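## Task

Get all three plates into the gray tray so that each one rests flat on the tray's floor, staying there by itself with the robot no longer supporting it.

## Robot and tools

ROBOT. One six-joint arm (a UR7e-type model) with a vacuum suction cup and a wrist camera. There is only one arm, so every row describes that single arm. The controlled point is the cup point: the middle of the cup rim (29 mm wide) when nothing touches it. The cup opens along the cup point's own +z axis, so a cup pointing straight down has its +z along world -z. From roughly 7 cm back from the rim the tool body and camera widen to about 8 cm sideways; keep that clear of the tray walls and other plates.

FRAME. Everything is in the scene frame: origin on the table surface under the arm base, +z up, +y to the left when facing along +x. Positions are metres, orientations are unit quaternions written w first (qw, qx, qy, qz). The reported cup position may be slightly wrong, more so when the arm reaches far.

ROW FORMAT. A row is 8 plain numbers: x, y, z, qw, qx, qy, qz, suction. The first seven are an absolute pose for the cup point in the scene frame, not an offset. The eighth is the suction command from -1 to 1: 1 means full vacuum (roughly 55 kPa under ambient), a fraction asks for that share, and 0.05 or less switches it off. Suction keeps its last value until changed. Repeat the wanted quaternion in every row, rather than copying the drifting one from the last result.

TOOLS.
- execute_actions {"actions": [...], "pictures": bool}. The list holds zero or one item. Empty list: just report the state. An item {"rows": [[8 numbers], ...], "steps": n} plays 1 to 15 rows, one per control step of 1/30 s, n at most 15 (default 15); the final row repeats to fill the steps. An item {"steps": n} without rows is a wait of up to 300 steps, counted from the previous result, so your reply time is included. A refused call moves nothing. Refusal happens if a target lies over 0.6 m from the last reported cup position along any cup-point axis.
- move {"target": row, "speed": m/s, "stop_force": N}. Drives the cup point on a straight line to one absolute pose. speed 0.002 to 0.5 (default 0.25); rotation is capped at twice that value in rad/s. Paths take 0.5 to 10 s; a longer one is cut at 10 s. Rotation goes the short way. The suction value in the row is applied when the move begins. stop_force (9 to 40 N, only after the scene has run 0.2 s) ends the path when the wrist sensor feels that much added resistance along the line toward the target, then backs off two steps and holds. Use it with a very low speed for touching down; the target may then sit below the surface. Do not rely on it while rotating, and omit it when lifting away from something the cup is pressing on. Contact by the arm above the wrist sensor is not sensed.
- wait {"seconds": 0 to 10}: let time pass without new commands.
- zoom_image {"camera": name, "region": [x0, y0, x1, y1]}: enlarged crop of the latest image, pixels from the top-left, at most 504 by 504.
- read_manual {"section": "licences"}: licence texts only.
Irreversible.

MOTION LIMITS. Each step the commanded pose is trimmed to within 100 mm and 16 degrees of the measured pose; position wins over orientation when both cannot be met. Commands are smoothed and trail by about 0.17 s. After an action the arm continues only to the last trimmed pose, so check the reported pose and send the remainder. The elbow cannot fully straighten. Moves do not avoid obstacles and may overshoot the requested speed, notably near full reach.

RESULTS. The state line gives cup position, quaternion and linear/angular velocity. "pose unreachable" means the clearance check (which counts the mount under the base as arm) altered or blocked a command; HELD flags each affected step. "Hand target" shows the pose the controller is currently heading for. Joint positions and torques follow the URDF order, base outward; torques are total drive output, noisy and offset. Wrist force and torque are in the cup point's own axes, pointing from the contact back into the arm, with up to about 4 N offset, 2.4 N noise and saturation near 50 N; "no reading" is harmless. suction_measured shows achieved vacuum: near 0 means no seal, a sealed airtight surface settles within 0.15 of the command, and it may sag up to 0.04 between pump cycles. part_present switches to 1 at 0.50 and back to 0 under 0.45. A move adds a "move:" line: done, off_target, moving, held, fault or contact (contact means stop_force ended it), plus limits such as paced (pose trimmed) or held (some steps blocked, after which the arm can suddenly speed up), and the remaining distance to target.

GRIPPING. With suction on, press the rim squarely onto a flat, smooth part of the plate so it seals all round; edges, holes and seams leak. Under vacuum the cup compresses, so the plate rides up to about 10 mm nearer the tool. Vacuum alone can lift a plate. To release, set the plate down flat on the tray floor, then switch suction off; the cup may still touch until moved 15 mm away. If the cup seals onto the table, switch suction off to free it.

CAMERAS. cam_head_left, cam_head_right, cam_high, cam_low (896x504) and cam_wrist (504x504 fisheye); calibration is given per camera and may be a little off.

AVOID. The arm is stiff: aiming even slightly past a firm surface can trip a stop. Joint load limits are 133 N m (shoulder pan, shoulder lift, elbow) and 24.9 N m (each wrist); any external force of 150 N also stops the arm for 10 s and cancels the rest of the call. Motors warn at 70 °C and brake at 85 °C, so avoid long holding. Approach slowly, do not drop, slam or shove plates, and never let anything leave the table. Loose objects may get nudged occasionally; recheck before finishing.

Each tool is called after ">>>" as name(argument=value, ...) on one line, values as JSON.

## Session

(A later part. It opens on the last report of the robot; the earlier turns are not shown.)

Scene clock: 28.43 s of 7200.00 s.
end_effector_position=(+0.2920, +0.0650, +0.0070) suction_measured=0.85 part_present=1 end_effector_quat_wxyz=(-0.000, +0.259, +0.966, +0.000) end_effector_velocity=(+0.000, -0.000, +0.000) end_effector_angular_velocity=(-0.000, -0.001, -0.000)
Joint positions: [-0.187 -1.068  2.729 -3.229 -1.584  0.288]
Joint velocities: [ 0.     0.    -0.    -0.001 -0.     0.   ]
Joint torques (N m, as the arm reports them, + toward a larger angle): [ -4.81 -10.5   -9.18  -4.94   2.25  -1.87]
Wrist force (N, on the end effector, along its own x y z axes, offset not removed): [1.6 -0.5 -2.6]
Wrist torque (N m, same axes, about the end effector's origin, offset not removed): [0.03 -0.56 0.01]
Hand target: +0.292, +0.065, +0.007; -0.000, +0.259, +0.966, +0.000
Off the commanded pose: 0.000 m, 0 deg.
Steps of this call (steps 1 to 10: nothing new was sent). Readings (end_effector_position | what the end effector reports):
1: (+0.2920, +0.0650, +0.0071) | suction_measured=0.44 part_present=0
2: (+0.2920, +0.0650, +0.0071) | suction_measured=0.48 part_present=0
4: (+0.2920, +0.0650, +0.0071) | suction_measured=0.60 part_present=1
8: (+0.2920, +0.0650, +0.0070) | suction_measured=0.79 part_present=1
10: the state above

>>> move(target=[0.295, 0.05, 0.072, 0, 0.22, 0.975, 0, 1], speed=0.2)

>>> move(target=[0.332, -0.091, 0.072, 0, 0.148, 0.989, 0, 1], speed=0.3)

Scene clock: 29.93 s of 7200.00 s.
end_effector_position=(+0.2950, +0.0500, +0.0718) suction_measured=0.99 part_present=1 end_effector_quat_wxyz=(+0.000, +0.220, +0.975, -0.000) end_effector_velocity=(-0.000, -0.000, +0.001) end_effector_angular_velocity=(+0.001, +0.005, +0.001)
Joint positions: [-0.235 -1.442  2.714 -2.841 -1.585  0.161]
Joint velocities: [-0.001 -0.009 -0.003  0.017 -0.001 -0.002]
Joint torques (N m, as the arm reports them, + toward a larger angle): [ -5.79 -23.06 -16.98   0.51   2.    -1.85]
Wrist force (N, on the end effector, along its own x y z axes, offset not removed): [0.3 -0.4 -1.0]
Wrist torque (N m, same axes, about the end effector's origin, offset not removed): [-0.01 -0.07 0.16]
Hand target: +0.295, +0.050, +0.072; +0.000, +0.220, +0.975, +0.000
Off the commanded pose: 0.000 m, 0 deg.
move: done
camera_calibration (this result's frames):
cam_wrist: T_world_to_cam=[[-0.39513, -0.918625, -0.000870239, 0.172072], [-0.85909, 0.369186, 0.354494, 0.220675], [-0.325326, 0.140819, -0.935058, 0.256824], [0, 0, 0, 1]] pos_world=[0.341122, 0.0404341, 0.162068]

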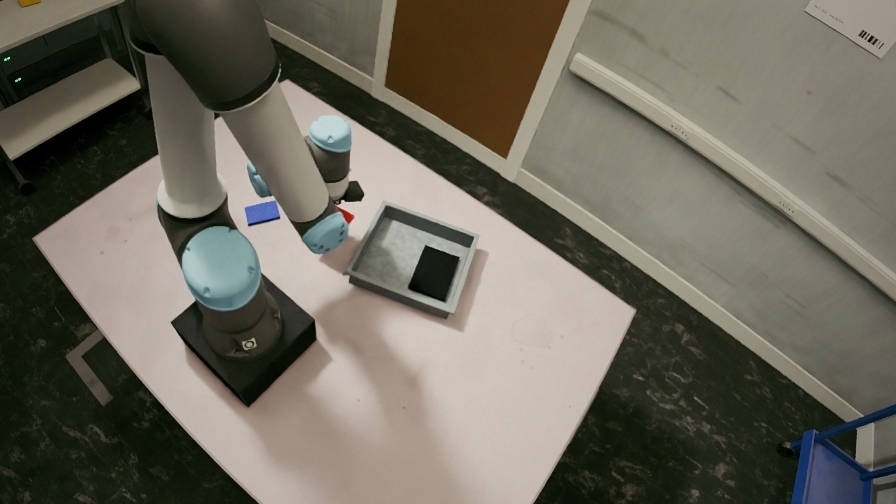

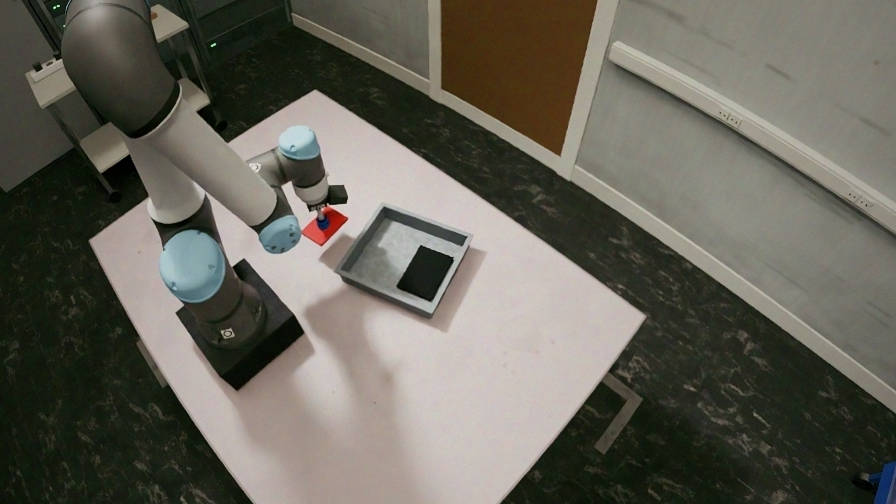

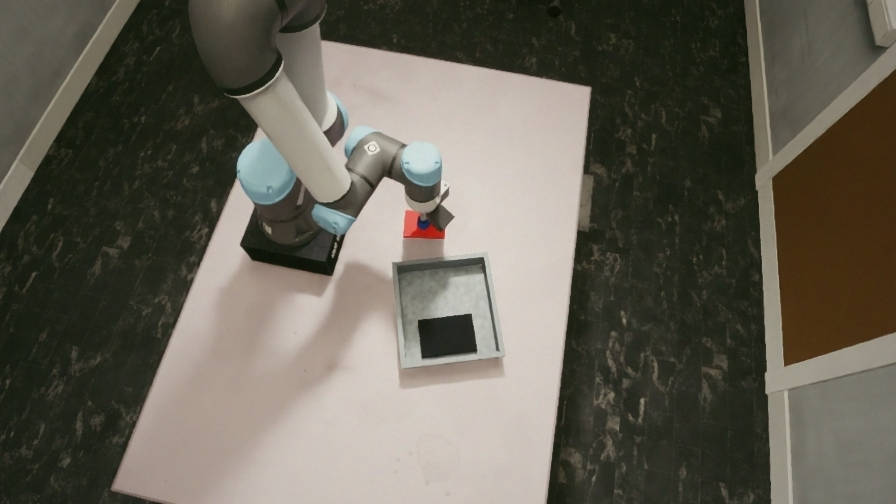

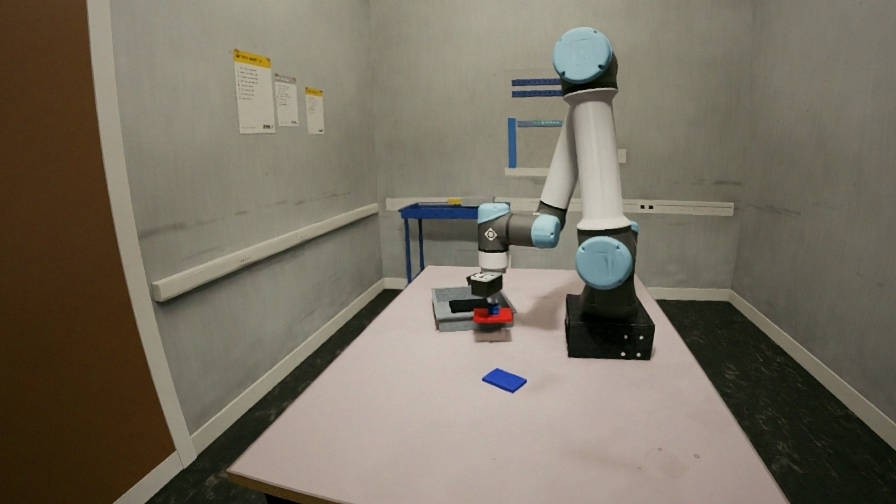

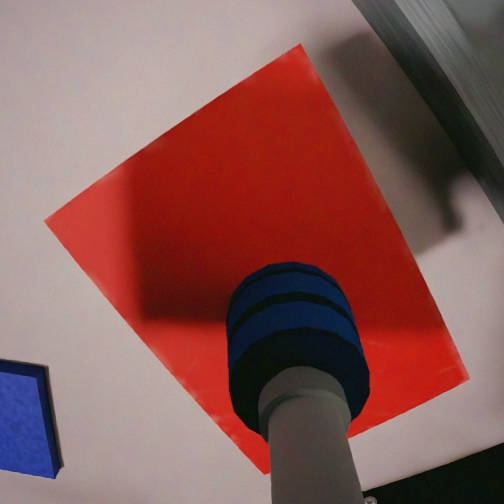

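Scene clock: 31.03 s of 7200.00 s.
end_effector_position=(+0.3322, -0.0908, +0.0720) suction_measured=0.96 part_present=1 end_effector_quat_wxyz=(+0.000, +0.148, +0.989, +0.000) end_effector_velocity=(+0.001, -0.001, -0.000) end_effector_angular_velocity=(+0.002, -0.001, +0.002)
Joint positions: [-0.608 -1.371  2.593 -2.797 -1.584 -0.358]
Joint velocities: [-0.003  0.003 -0.004  0.001  0.002 -0.005]
Joint torques (N m, as the arm reports them, + toward a larger angle): [ -4.39  -6.93 -17.53   0.52   2.06  -2.12]
Wrist force (N, on the end effector, along its own x y z axes, offset not removed): [-0.1 -2.9 -4.9]
Wrist torque (N m, same axes, about the end effector's origin, offset not removed): [-0.21 -0.11 0.01]
Hand target: +0.332, -0.091, +0.072; +0.000, +0.148, +0.989, +0.000
Off the commanded pose: 0.000 m, 0 deg.
move: done
camera_calibration (this result's frames):
cam_wrist: T_world_to_cam=[[-0.256625, -0.96651, -0.00133753, 0.00712172], [-0.903944, 0.239522, 0.354279, 0.307646], [-0.342094, 0.0921258, -0.935139, 0.290081], [0, 0, 0, 1]] pos_world=[0.379158, -0.093529, 0.162283]

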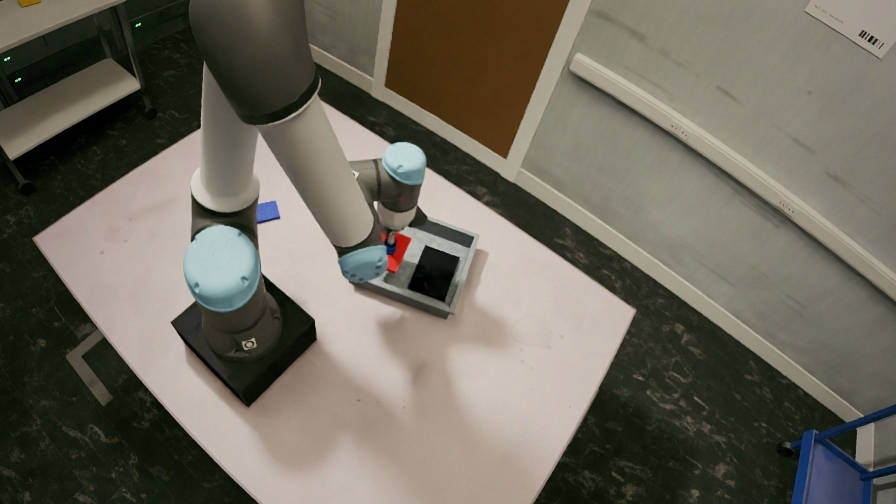

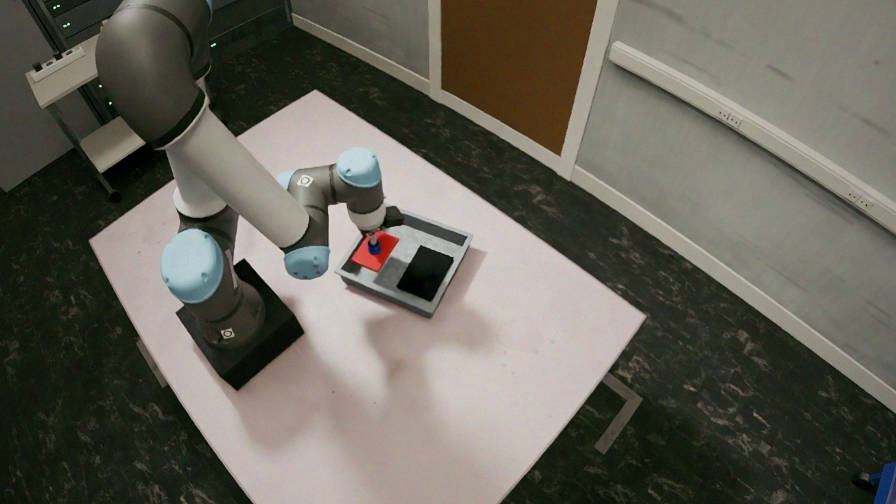

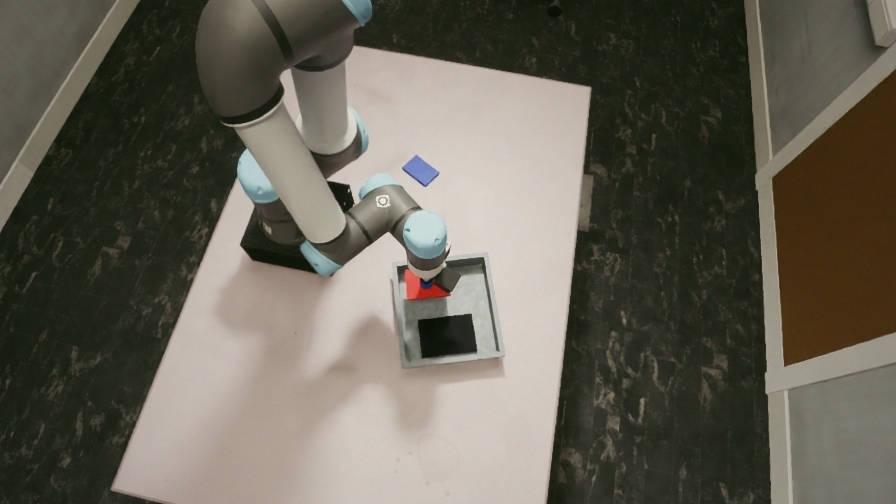

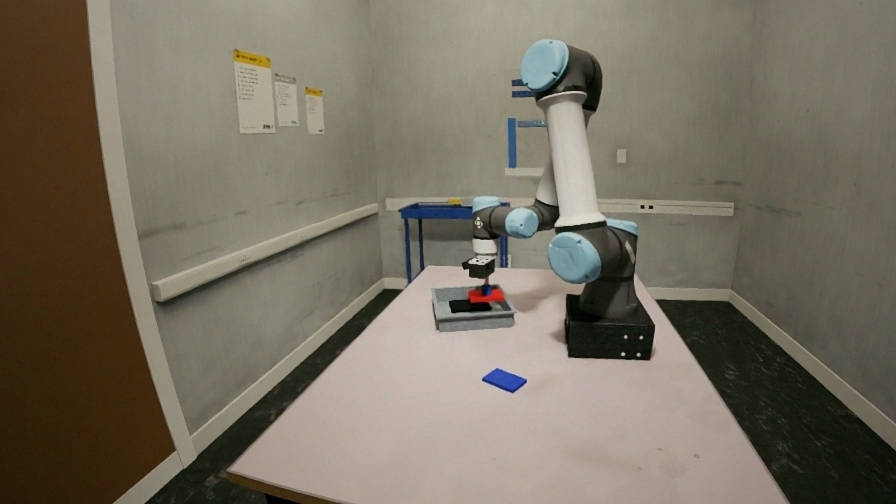

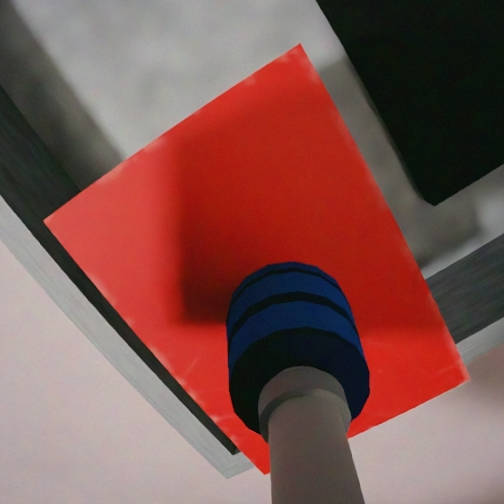

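>>> move(target=[0.332, -0.091, 0.006, 0, 0.148, 0.989, 0, 1], speed=0.12)

>>> move(target=[0.332, -0.091, 0.0005, 0, 0.148, 0.989, 0, 1], speed=0.004, stop_force=9)

Scene clock: 32.93 s of 7200.00 s.
end_effector_position=(+0.3319, -0.0910, +0.0062) suction_measured=0.98 part_present=1 end_effector_quat_wxyz=(-0.000, +0.148, +0.989, -0.000) end_effector_velocity=(+0.001, -0.001, -0.001) end_effector_angular_velocity=(-0.002, -0.002, -0.000)
Joint positions: [-0.611 -1.076  2.605 -3.103 -1.584 -0.362]
Joint velocities: [-0.     0.008 -0.001 -0.01  -0.    -0.   ]
Joint torques (N m, as the arm reports them, + toward a larger angle): [  2.57 -13.73 -13.02  -4.98   1.45  -1.79]
Wrist force (N, on the end effector, along its own x y z axes, offset not removed): [3.9 -1.5 -2.9]
Wrist torque (N m, same axes, about the end effector's origin, offset not removed): [-0.29 -0.52 0.10]
Hand target: +0.332, -0.091, +0.006; +0.000, +0.148, +0.989, +0.000
Off the commanded pose: 0.000 m, 0 deg.
move: done
camera_calibration (this result's frames):
cam_wrist: T_world_to_cam=[[-0.256495, -0.966545, -0.000816395, 0.00668078], [-0.903623, 0.239497, 0.355114, 0.330675], [-0.343039, 0.0918229, -0.934822, 0.228712], [0, 0, 0, 1]] pos_world=[0.378977, -0.0937396, 0.0963833]

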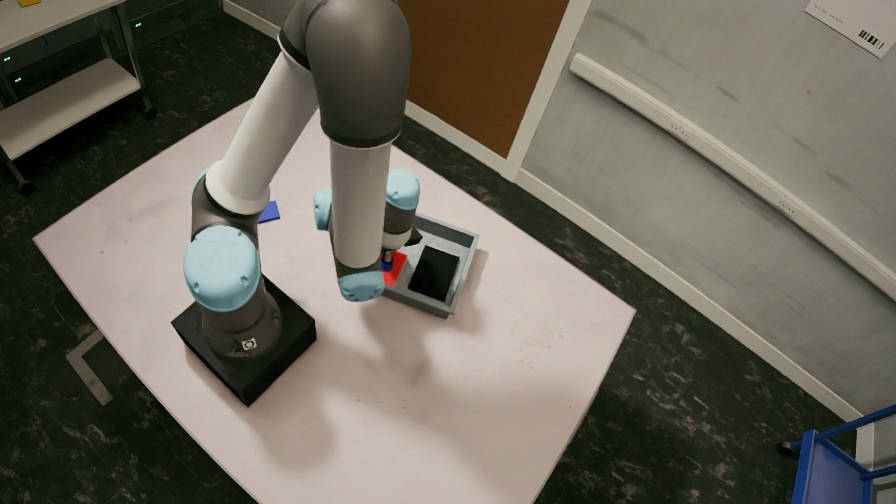

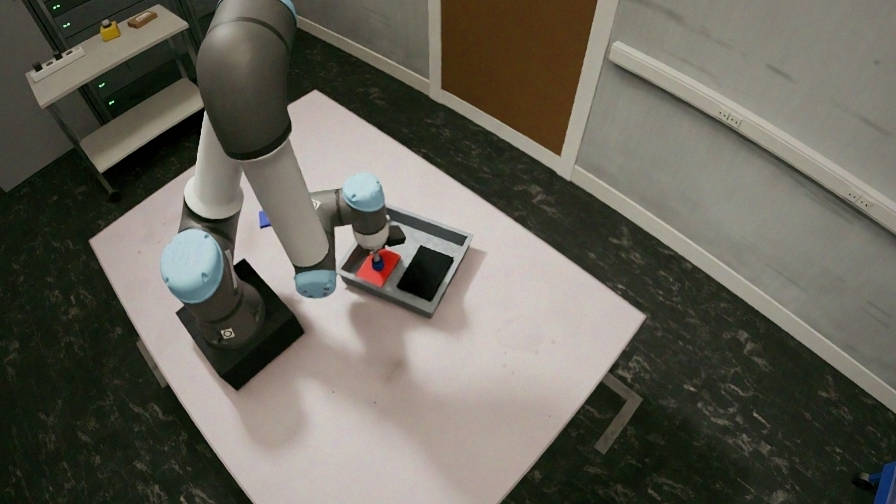

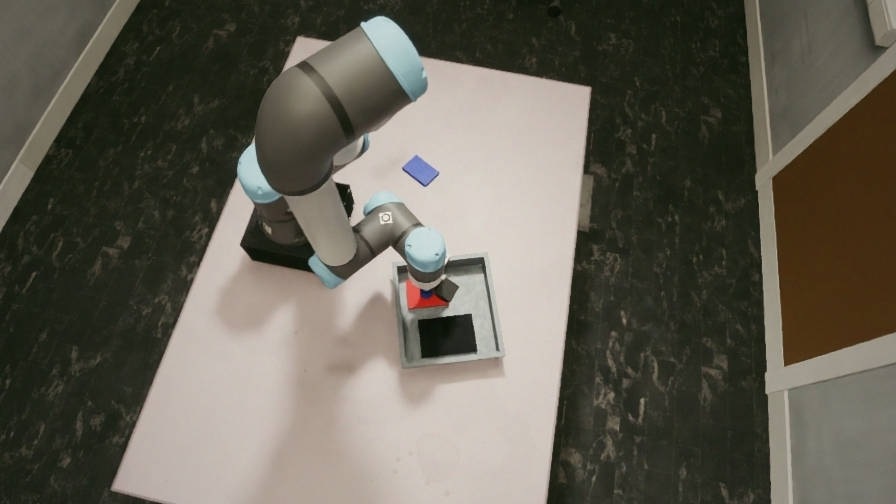

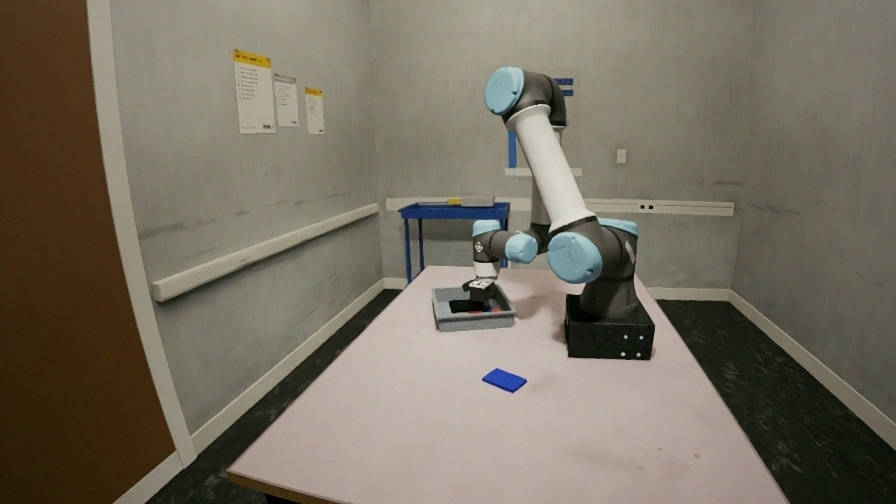

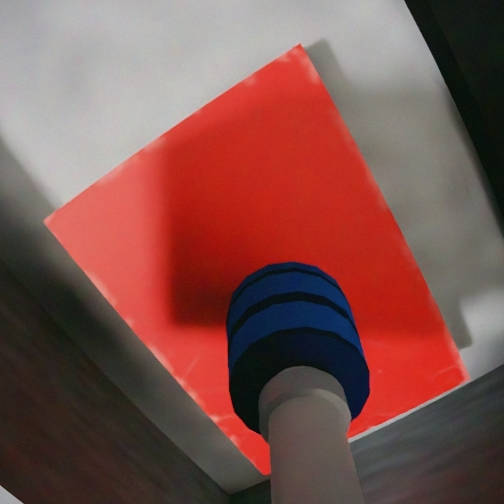

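Scene clock: 34.30 s of 7200.00 s.
end_effector_position=(+0.3320, -0.0910, +0.0022) suction_measured=1.00 part_present=1 end_effector_quat_wxyz=(-0.000, +0.148, +0.989, -0.000) end_effector_velocity=(-0.001, +0.001, +0.001) end_effector_angular_velocity=(+0.002, +0.004, +0.000)
Joint positions: [-0.611 -1.057  2.604 -3.121 -1.584 -0.362]
Joint velocities: [ 0.    -0.005  0.     0.009 -0.    -0.   ]
Joint torques (N m, as the arm reports them, + toward a larger angle): [ -5.01 -30.52  -8.92   1.68   2.    -2.06]
Wrist force (N, on the end effector, along its own x y z axes, offset not removed): [3.4 0.5 -16.2]
Wrist torque (N m, same axes, about the end effector's origin, offset not removed): [-0.03 -0.50 -0.13]
Hand target: +0.332, -0.091, +0.002; -0.000, +0.148, +0.989, -0.000
Off the commanded pose: 0.002 m, 0 deg.
move: contact
camera_calibration (this result's frames):
cam_wrist: T_world_to_cam=[[-0.256454, -0.966556, -0.000890927, 0.00667585], [-0.903689, 0.239446, 0.354982, 0.332186], [-0.342896, 0.0918415, -0.934873, 0.224943], [0, 0, 0, 1]] pos_world=[0.379037, -0.0937471, 0.0923787]

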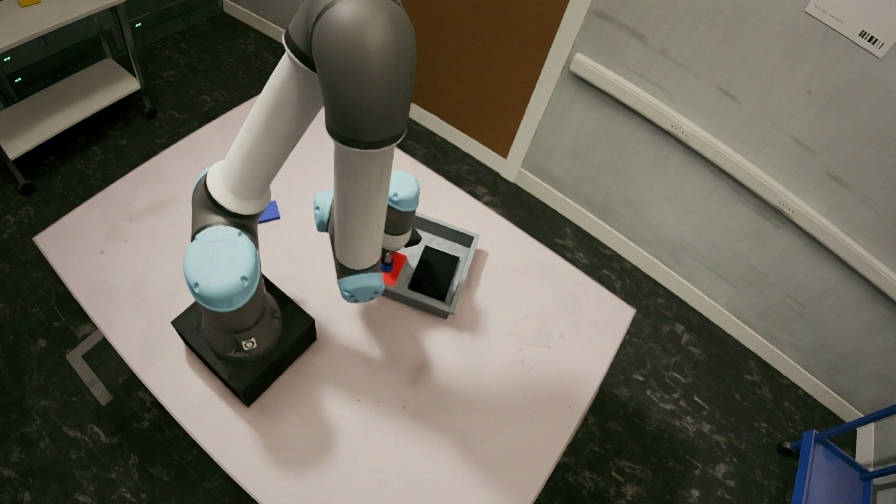

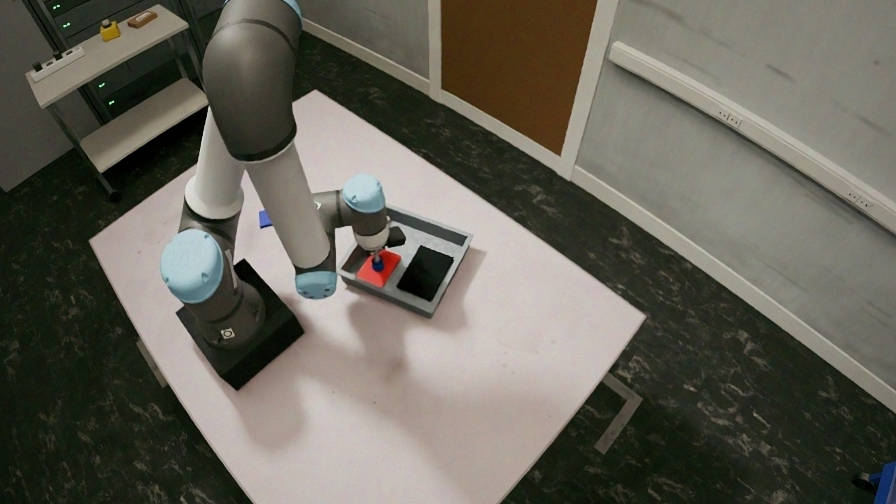

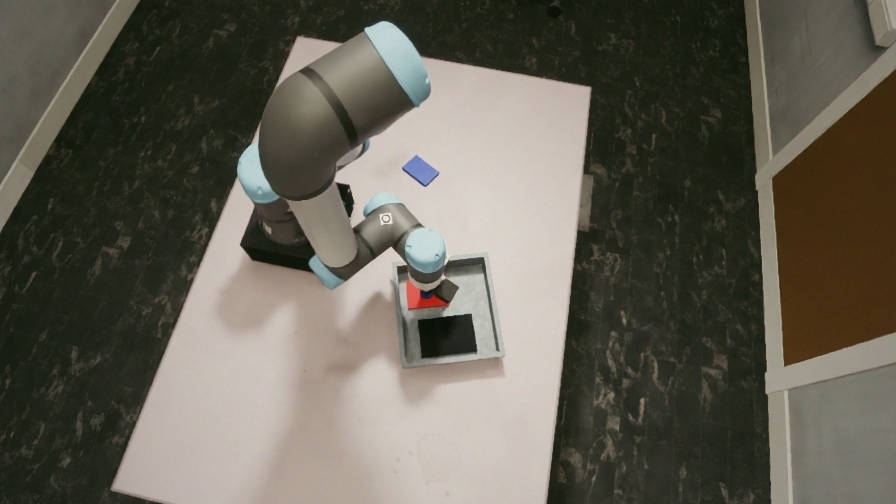

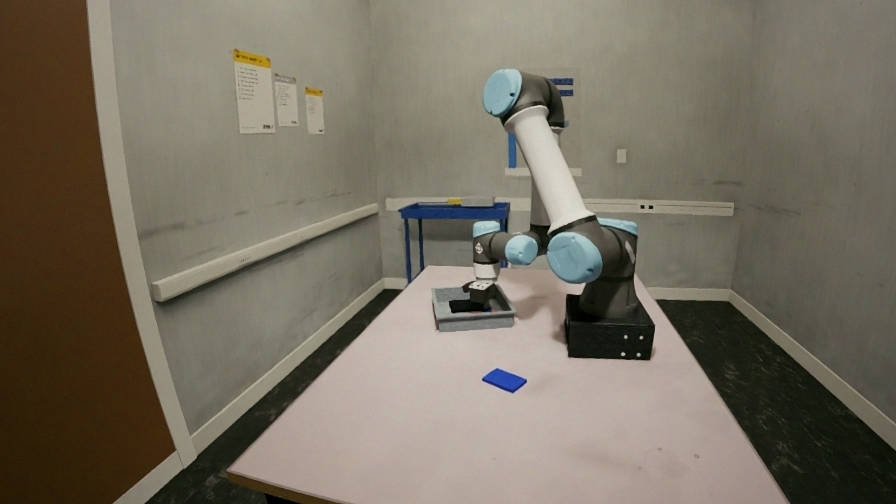

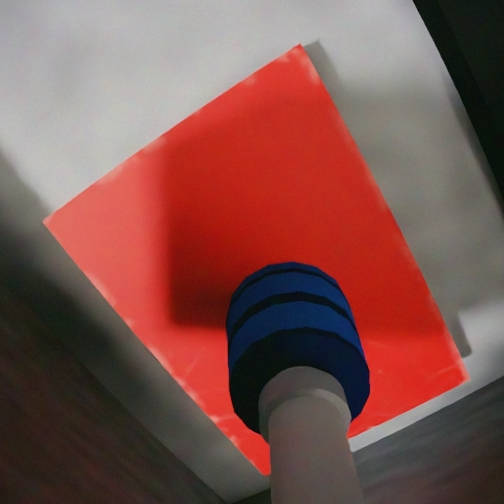

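Black and red are placed. Next: blue pick (0.244,0.237) q(0,-.131,.991,0) → place (0.421,-0.061) q(0,.233,.972,0).

>>> move(target=[0.332, -0.091, 0.075, 0, 0.148, 0.989, 0, 0], speed=0.2)

>>> move(target=[0.244, 0.237, 0.04, 0, -0.131, 0.991, 0, 0], speed=0.35)

Scene clock: 35.93 s of 7200.00 s.
end_effector_position=(+0.3320, -0.0910, +0.0748) suction_measured=0.00 part_present=0 end_effector_quat_wxyz=(+0.000, +0.148, +0.989, -0.000) end_effector_velocity=(-0.000, -0.000, +0.001) end_effector_angular_velocity=(+0.001, +0.003, -0.001)
Joint positions: [-0.608 -1.383  2.592 -2.783 -1.584 -0.359]
Joint velocities: [-0.001 -0.007 -0.002  0.011 -0.001  0.   ]
Joint torques (N m, as the arm reports them, + toward a larger angle): [ -4.48 -26.92 -19.39   0.4   -1.84  -0.99]
Wrist force (N, on the end effector, along its own x y z axes, offset not removed): [-1.6 -2.4 -0.2]
Wrist torque (N m, same axes, about the end effector's origin, offset not removed): [-0.32 -0.02 -0.06]
Hand target: +0.332, -0.091, +0.075; -0.000, +0.148, +0.989, -0.000
Off the commanded pose: 0.000 m, 0 deg.
move: done
camera_calibration (this result's frames):
cam_wrist: T_world_to_cam=[[-0.256533, -0.966535, -0.000859069, 0.00679625], [-0.903741, 0.239551, 0.354778, 0.306451], [-0.342699, 0.0917884, -0.93495, 0.292827], [0, 0, 0, 1]] pos_world=[0.379047, -0.0937198, 0.165063]

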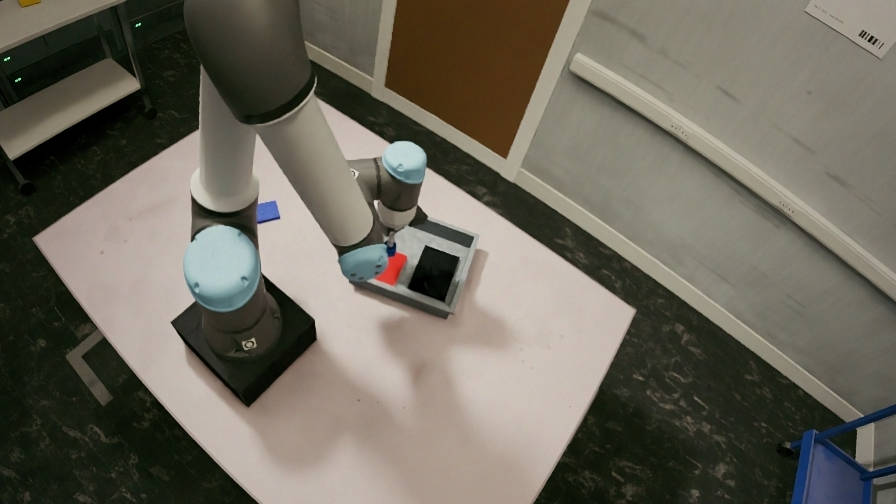

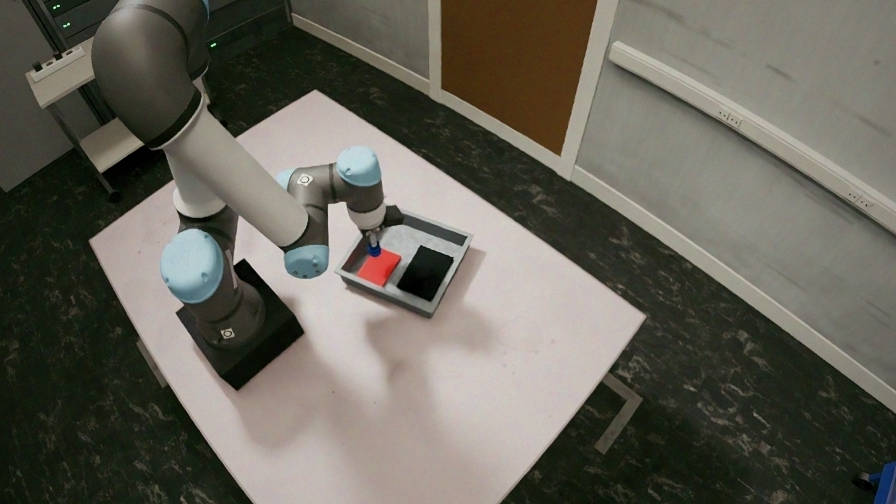

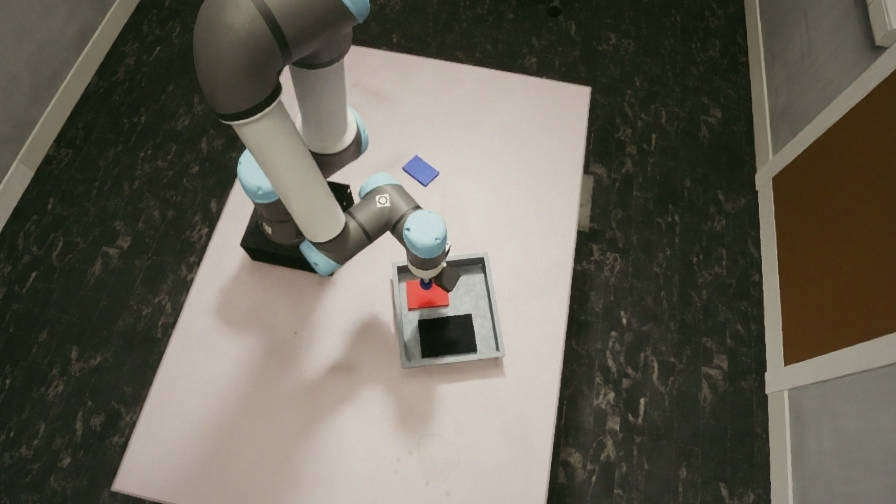

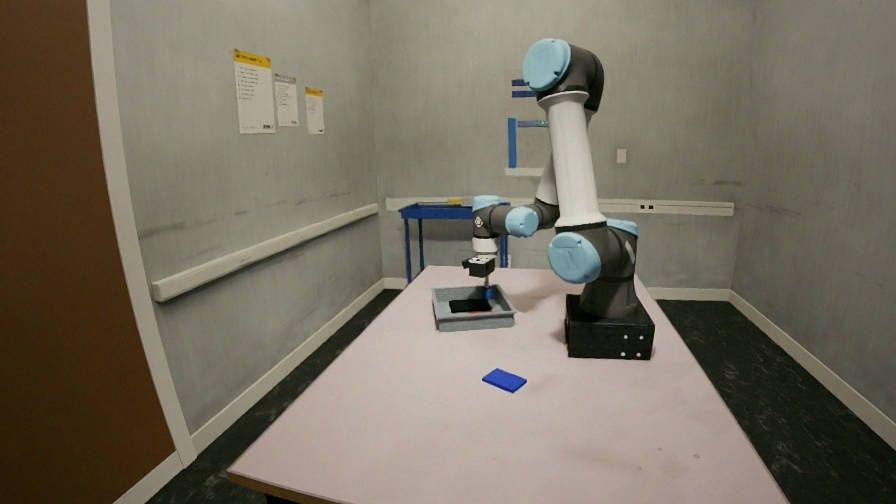

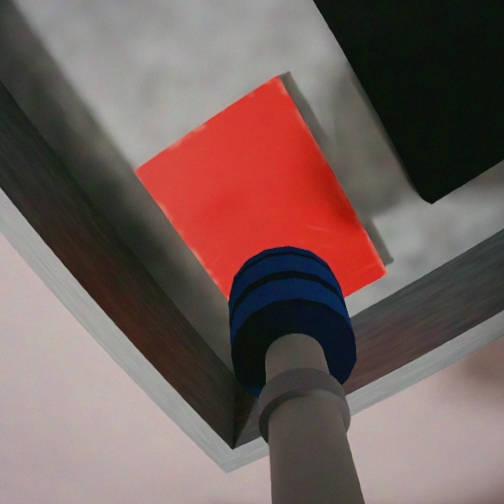

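Scene clock: 37.57 s of 7200.00 s.
end_effector_position=(+0.2434, +0.2364, +0.0401) suction_measured=0.00 part_present=0 end_effector_quat_wxyz=(-0.001, -0.131, +0.991, -0.001) end_effector_velocity=(+0.000, +0.001, -0.001) end_effector_angular_velocity=(-0.002, -0.000, +0.001)
Joint positions: [ 0.421 -1.224  2.613 -2.948 -1.581  0.11 ]
Joint velocities: [ 0.006  0.003 -0.004  0.002 -0.002  0.004]
Joint torques (N m, as the arm reports them, + toward a larger angle): [  9.43 -10.97 -13.61   0.73  -1.88   1.58]
Wrist force (N, on the end effector, along its own x y z axes, offset not removed): [1.1 -1.0 -3.8]
Wrist torque (N m, same axes, about the end effector's origin, offset not removed): [-0.13 -0.22 0.26]
Hand target: +0.243, +0.237, +0.040; -0.001, -0.131, +0.991, -0.001
Off the commanded pose: 0.001 m, 0 deg.
move: done
camera_calibration (this result's frames):
cam_wrist: T_world_to_cam=[[0.295981, -0.955194, -0.0000670166, 0.163269], [-0.89231, -0.27652, 0.356819, 0.27944], [-0.340849, -0.105552, -0.934174, 0.246078], [0, 0, 0, 1]] pos_world=[0.284898, 0.259198, 0.130181]

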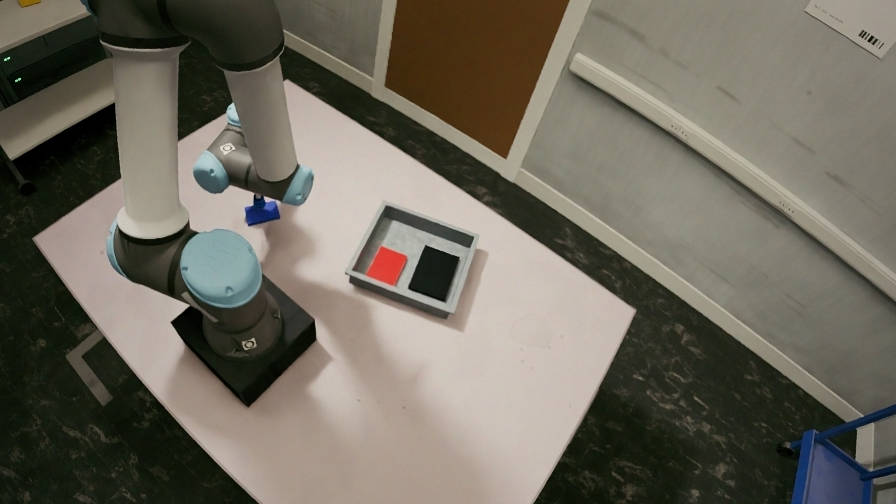

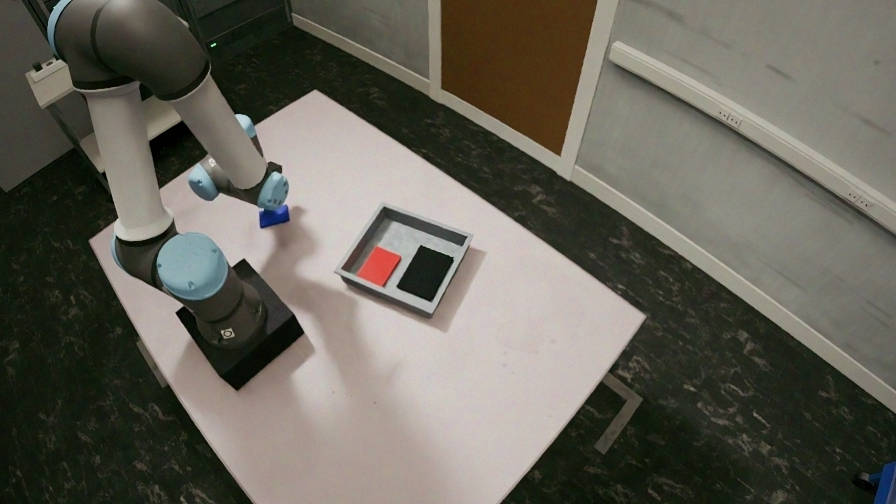

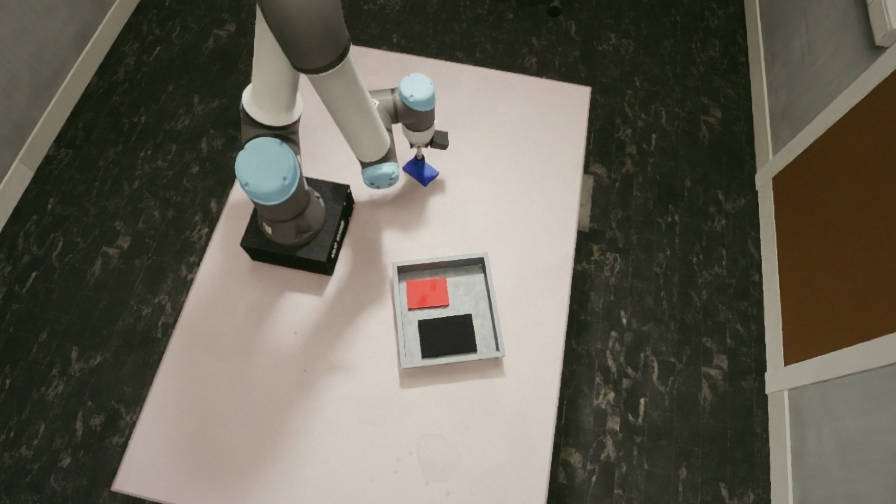

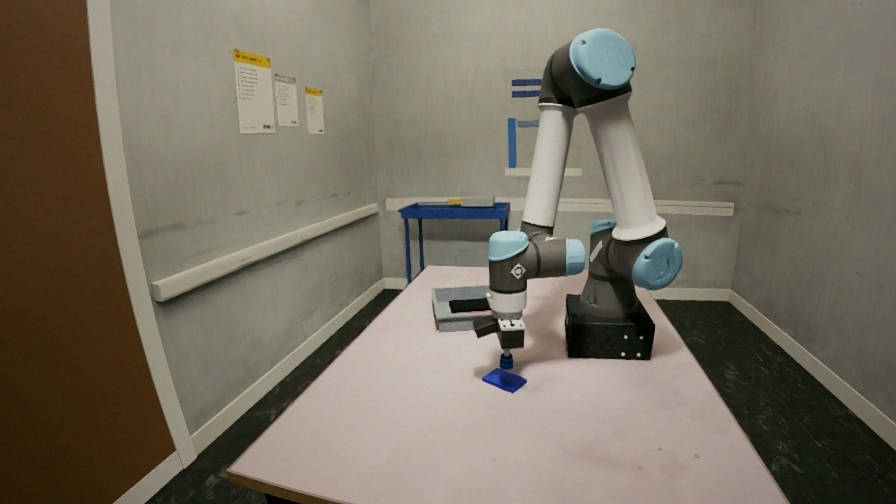

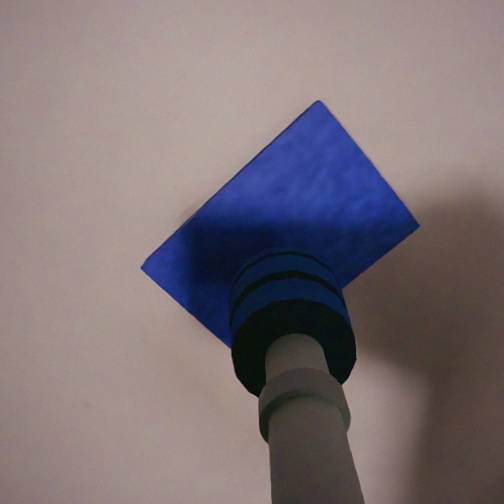

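>>> move(target=[0.245, 0.237, 0.007, 0, -0.131, 0.991, 0, 1], speed=0.045, stop_force=12)

>>> execute_actions(actions=[{"steps": 10}], pictures=false)

Scene clock: 39.10 s of 7200.00 s.
end_effector_position=(+0.2450, +0.2370, +0.0072) suction_measured=0.38 part_present=0 end_effector_quat_wxyz=(-0.000, -0.131, +0.991, -0.000) end_effector_velocity=(-0.000, -0.000, -0.002) end_effector_angular_velocity=(-0.001, -0.001, +0.000)
Joint positions: [ 0.419 -1.07   2.61  -3.101 -1.58   0.109]
Joint velocities: [ 0.     0.008  0.001 -0.009 -0.002  0.   ]
Joint torques (N m, as the arm reports them, + toward a larger angle): [ -4.93 -12.99 -11.47  -5.09   2.18  -2.11]
Wrist force (N, on the end effector, along its own x y z axes, offset not removed): [-0.5 -3.6 -5.0]
Wrist torque (N m, same axes, about the end effector's origin, offset not removed): [-0.61 -0.19 0.16]
Hand target: +0.245, +0.237, +0.007; -0.000, -0.131, +0.991, +0.000
Off the commanded pose: 0.000 m, 0 deg.
move: done
camera_calibration (this result's frames):
cam_wrist: T_world_to_cam=[[0.296092, -0.955159, -0.00090193, 0.163337], [-0.892853, -0.277113, 0.354995, 0.292999], [-0.339326, -0.104306, -0.934868, 0.215259], [0, 0, 0, 1]] pos_world=[0.286285, 0.25966, 0.0973729]

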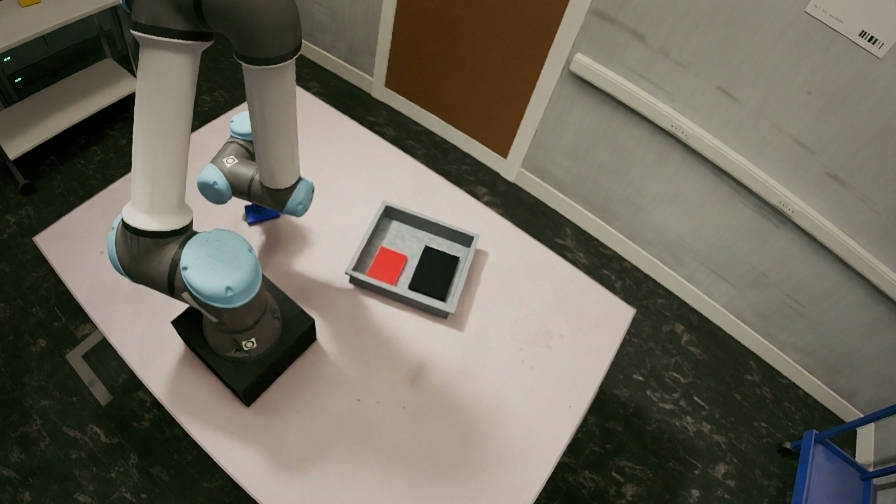

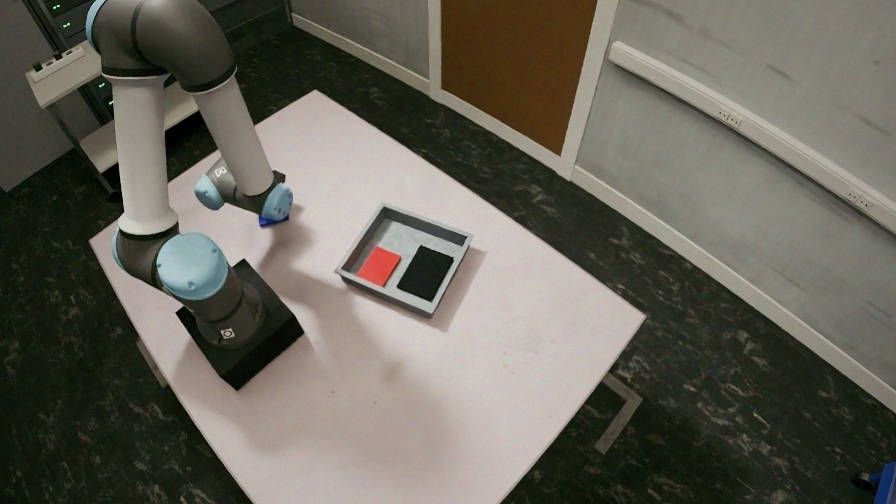

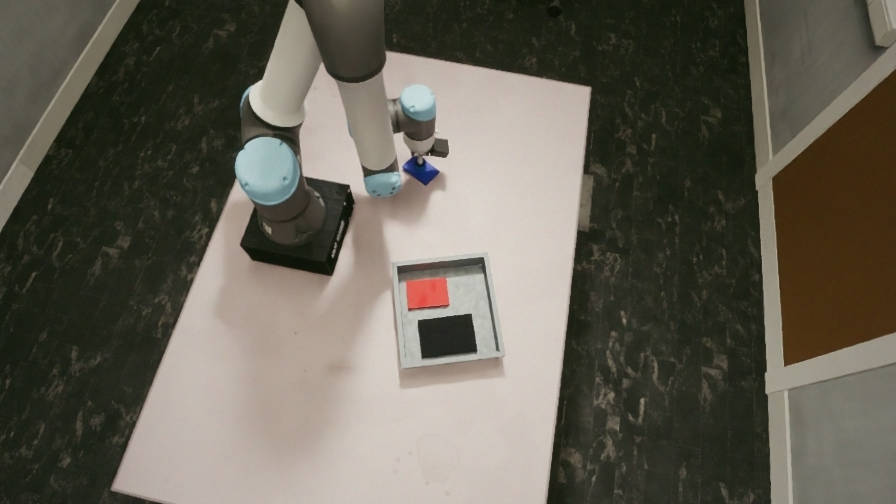

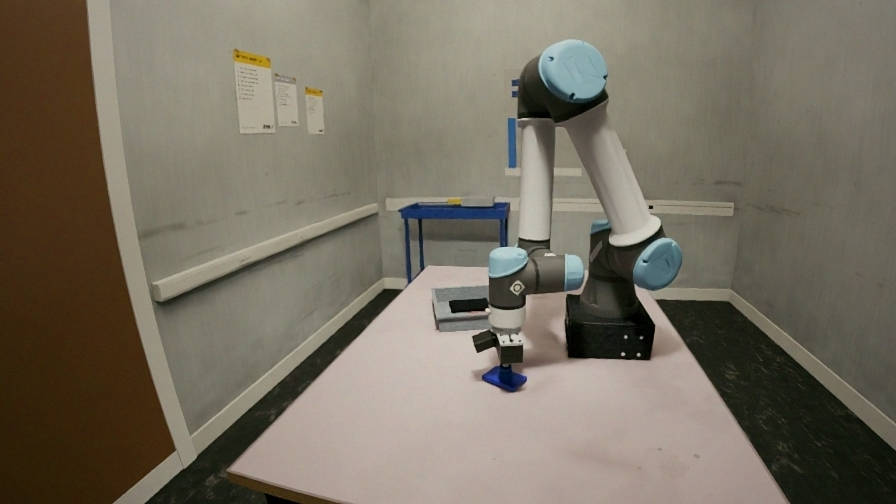

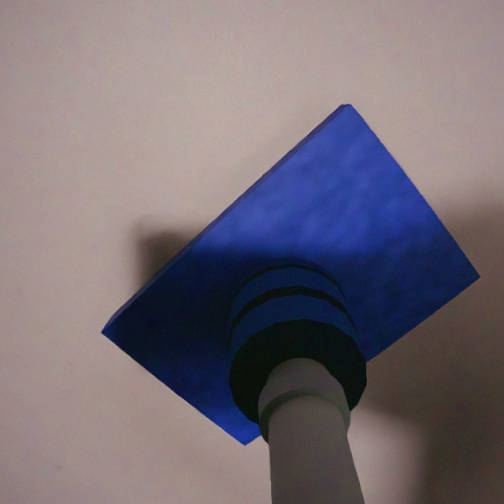

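Scene clock: 39.43 s of 7200.00 s.
end_effector_position=(+0.2450, +0.2370, +0.0070) suction_measured=0.84 part_present=1 end_effector_quat_wxyz=(-0.000, -0.131, +0.991, +0.000) end_effector_velocity=(+0.000, -0.000, +0.000) end_effector_angular_velocity=(-0.001, -0.001, +0.000)
Joint positions: [ 0.419 -1.069  2.61  -3.102 -1.58   0.109]
Joint velocities: [ 0.     0.     0.    -0.001 -0.002  0.   ]
Joint torques (N m, as the arm reports them, + toward a larger angle): [ -5.8  -13.39 -11.37  -4.97   2.16  -1.94]
Wrist force (N, on the end effector, along its own x y z axes, offset not removed): [-1.2 -2.1 -1.6]
Wrist torque (N m, same axes, about the end effector's origin, offset not removed): [-0.36 0.05 -0.03]
Hand target: +0.245, +0.237, +0.007; -0.000, -0.131, +0.991, +0.000
Off the commanded pose: 0.000 m, 0 deg.
Steps of this call (steps 1 to 10: nothing new was sent). Readings (end_effector_position | what the end effector reports):
1: (+0.2450, +0.2370, +0.0071) | suction_measured=0.41 part_present=0
2: (+0.2450, +0.2370, +0.0071) | suction_measured=0.45 part_present=0
4: (+0.2450, +0.2370, +0.0070) | suction_measured=0.58 part_present=1
8: (+0.2450, +0.2370, +0.0070) | suction_measured=0.78 part_present=1
10: the state above


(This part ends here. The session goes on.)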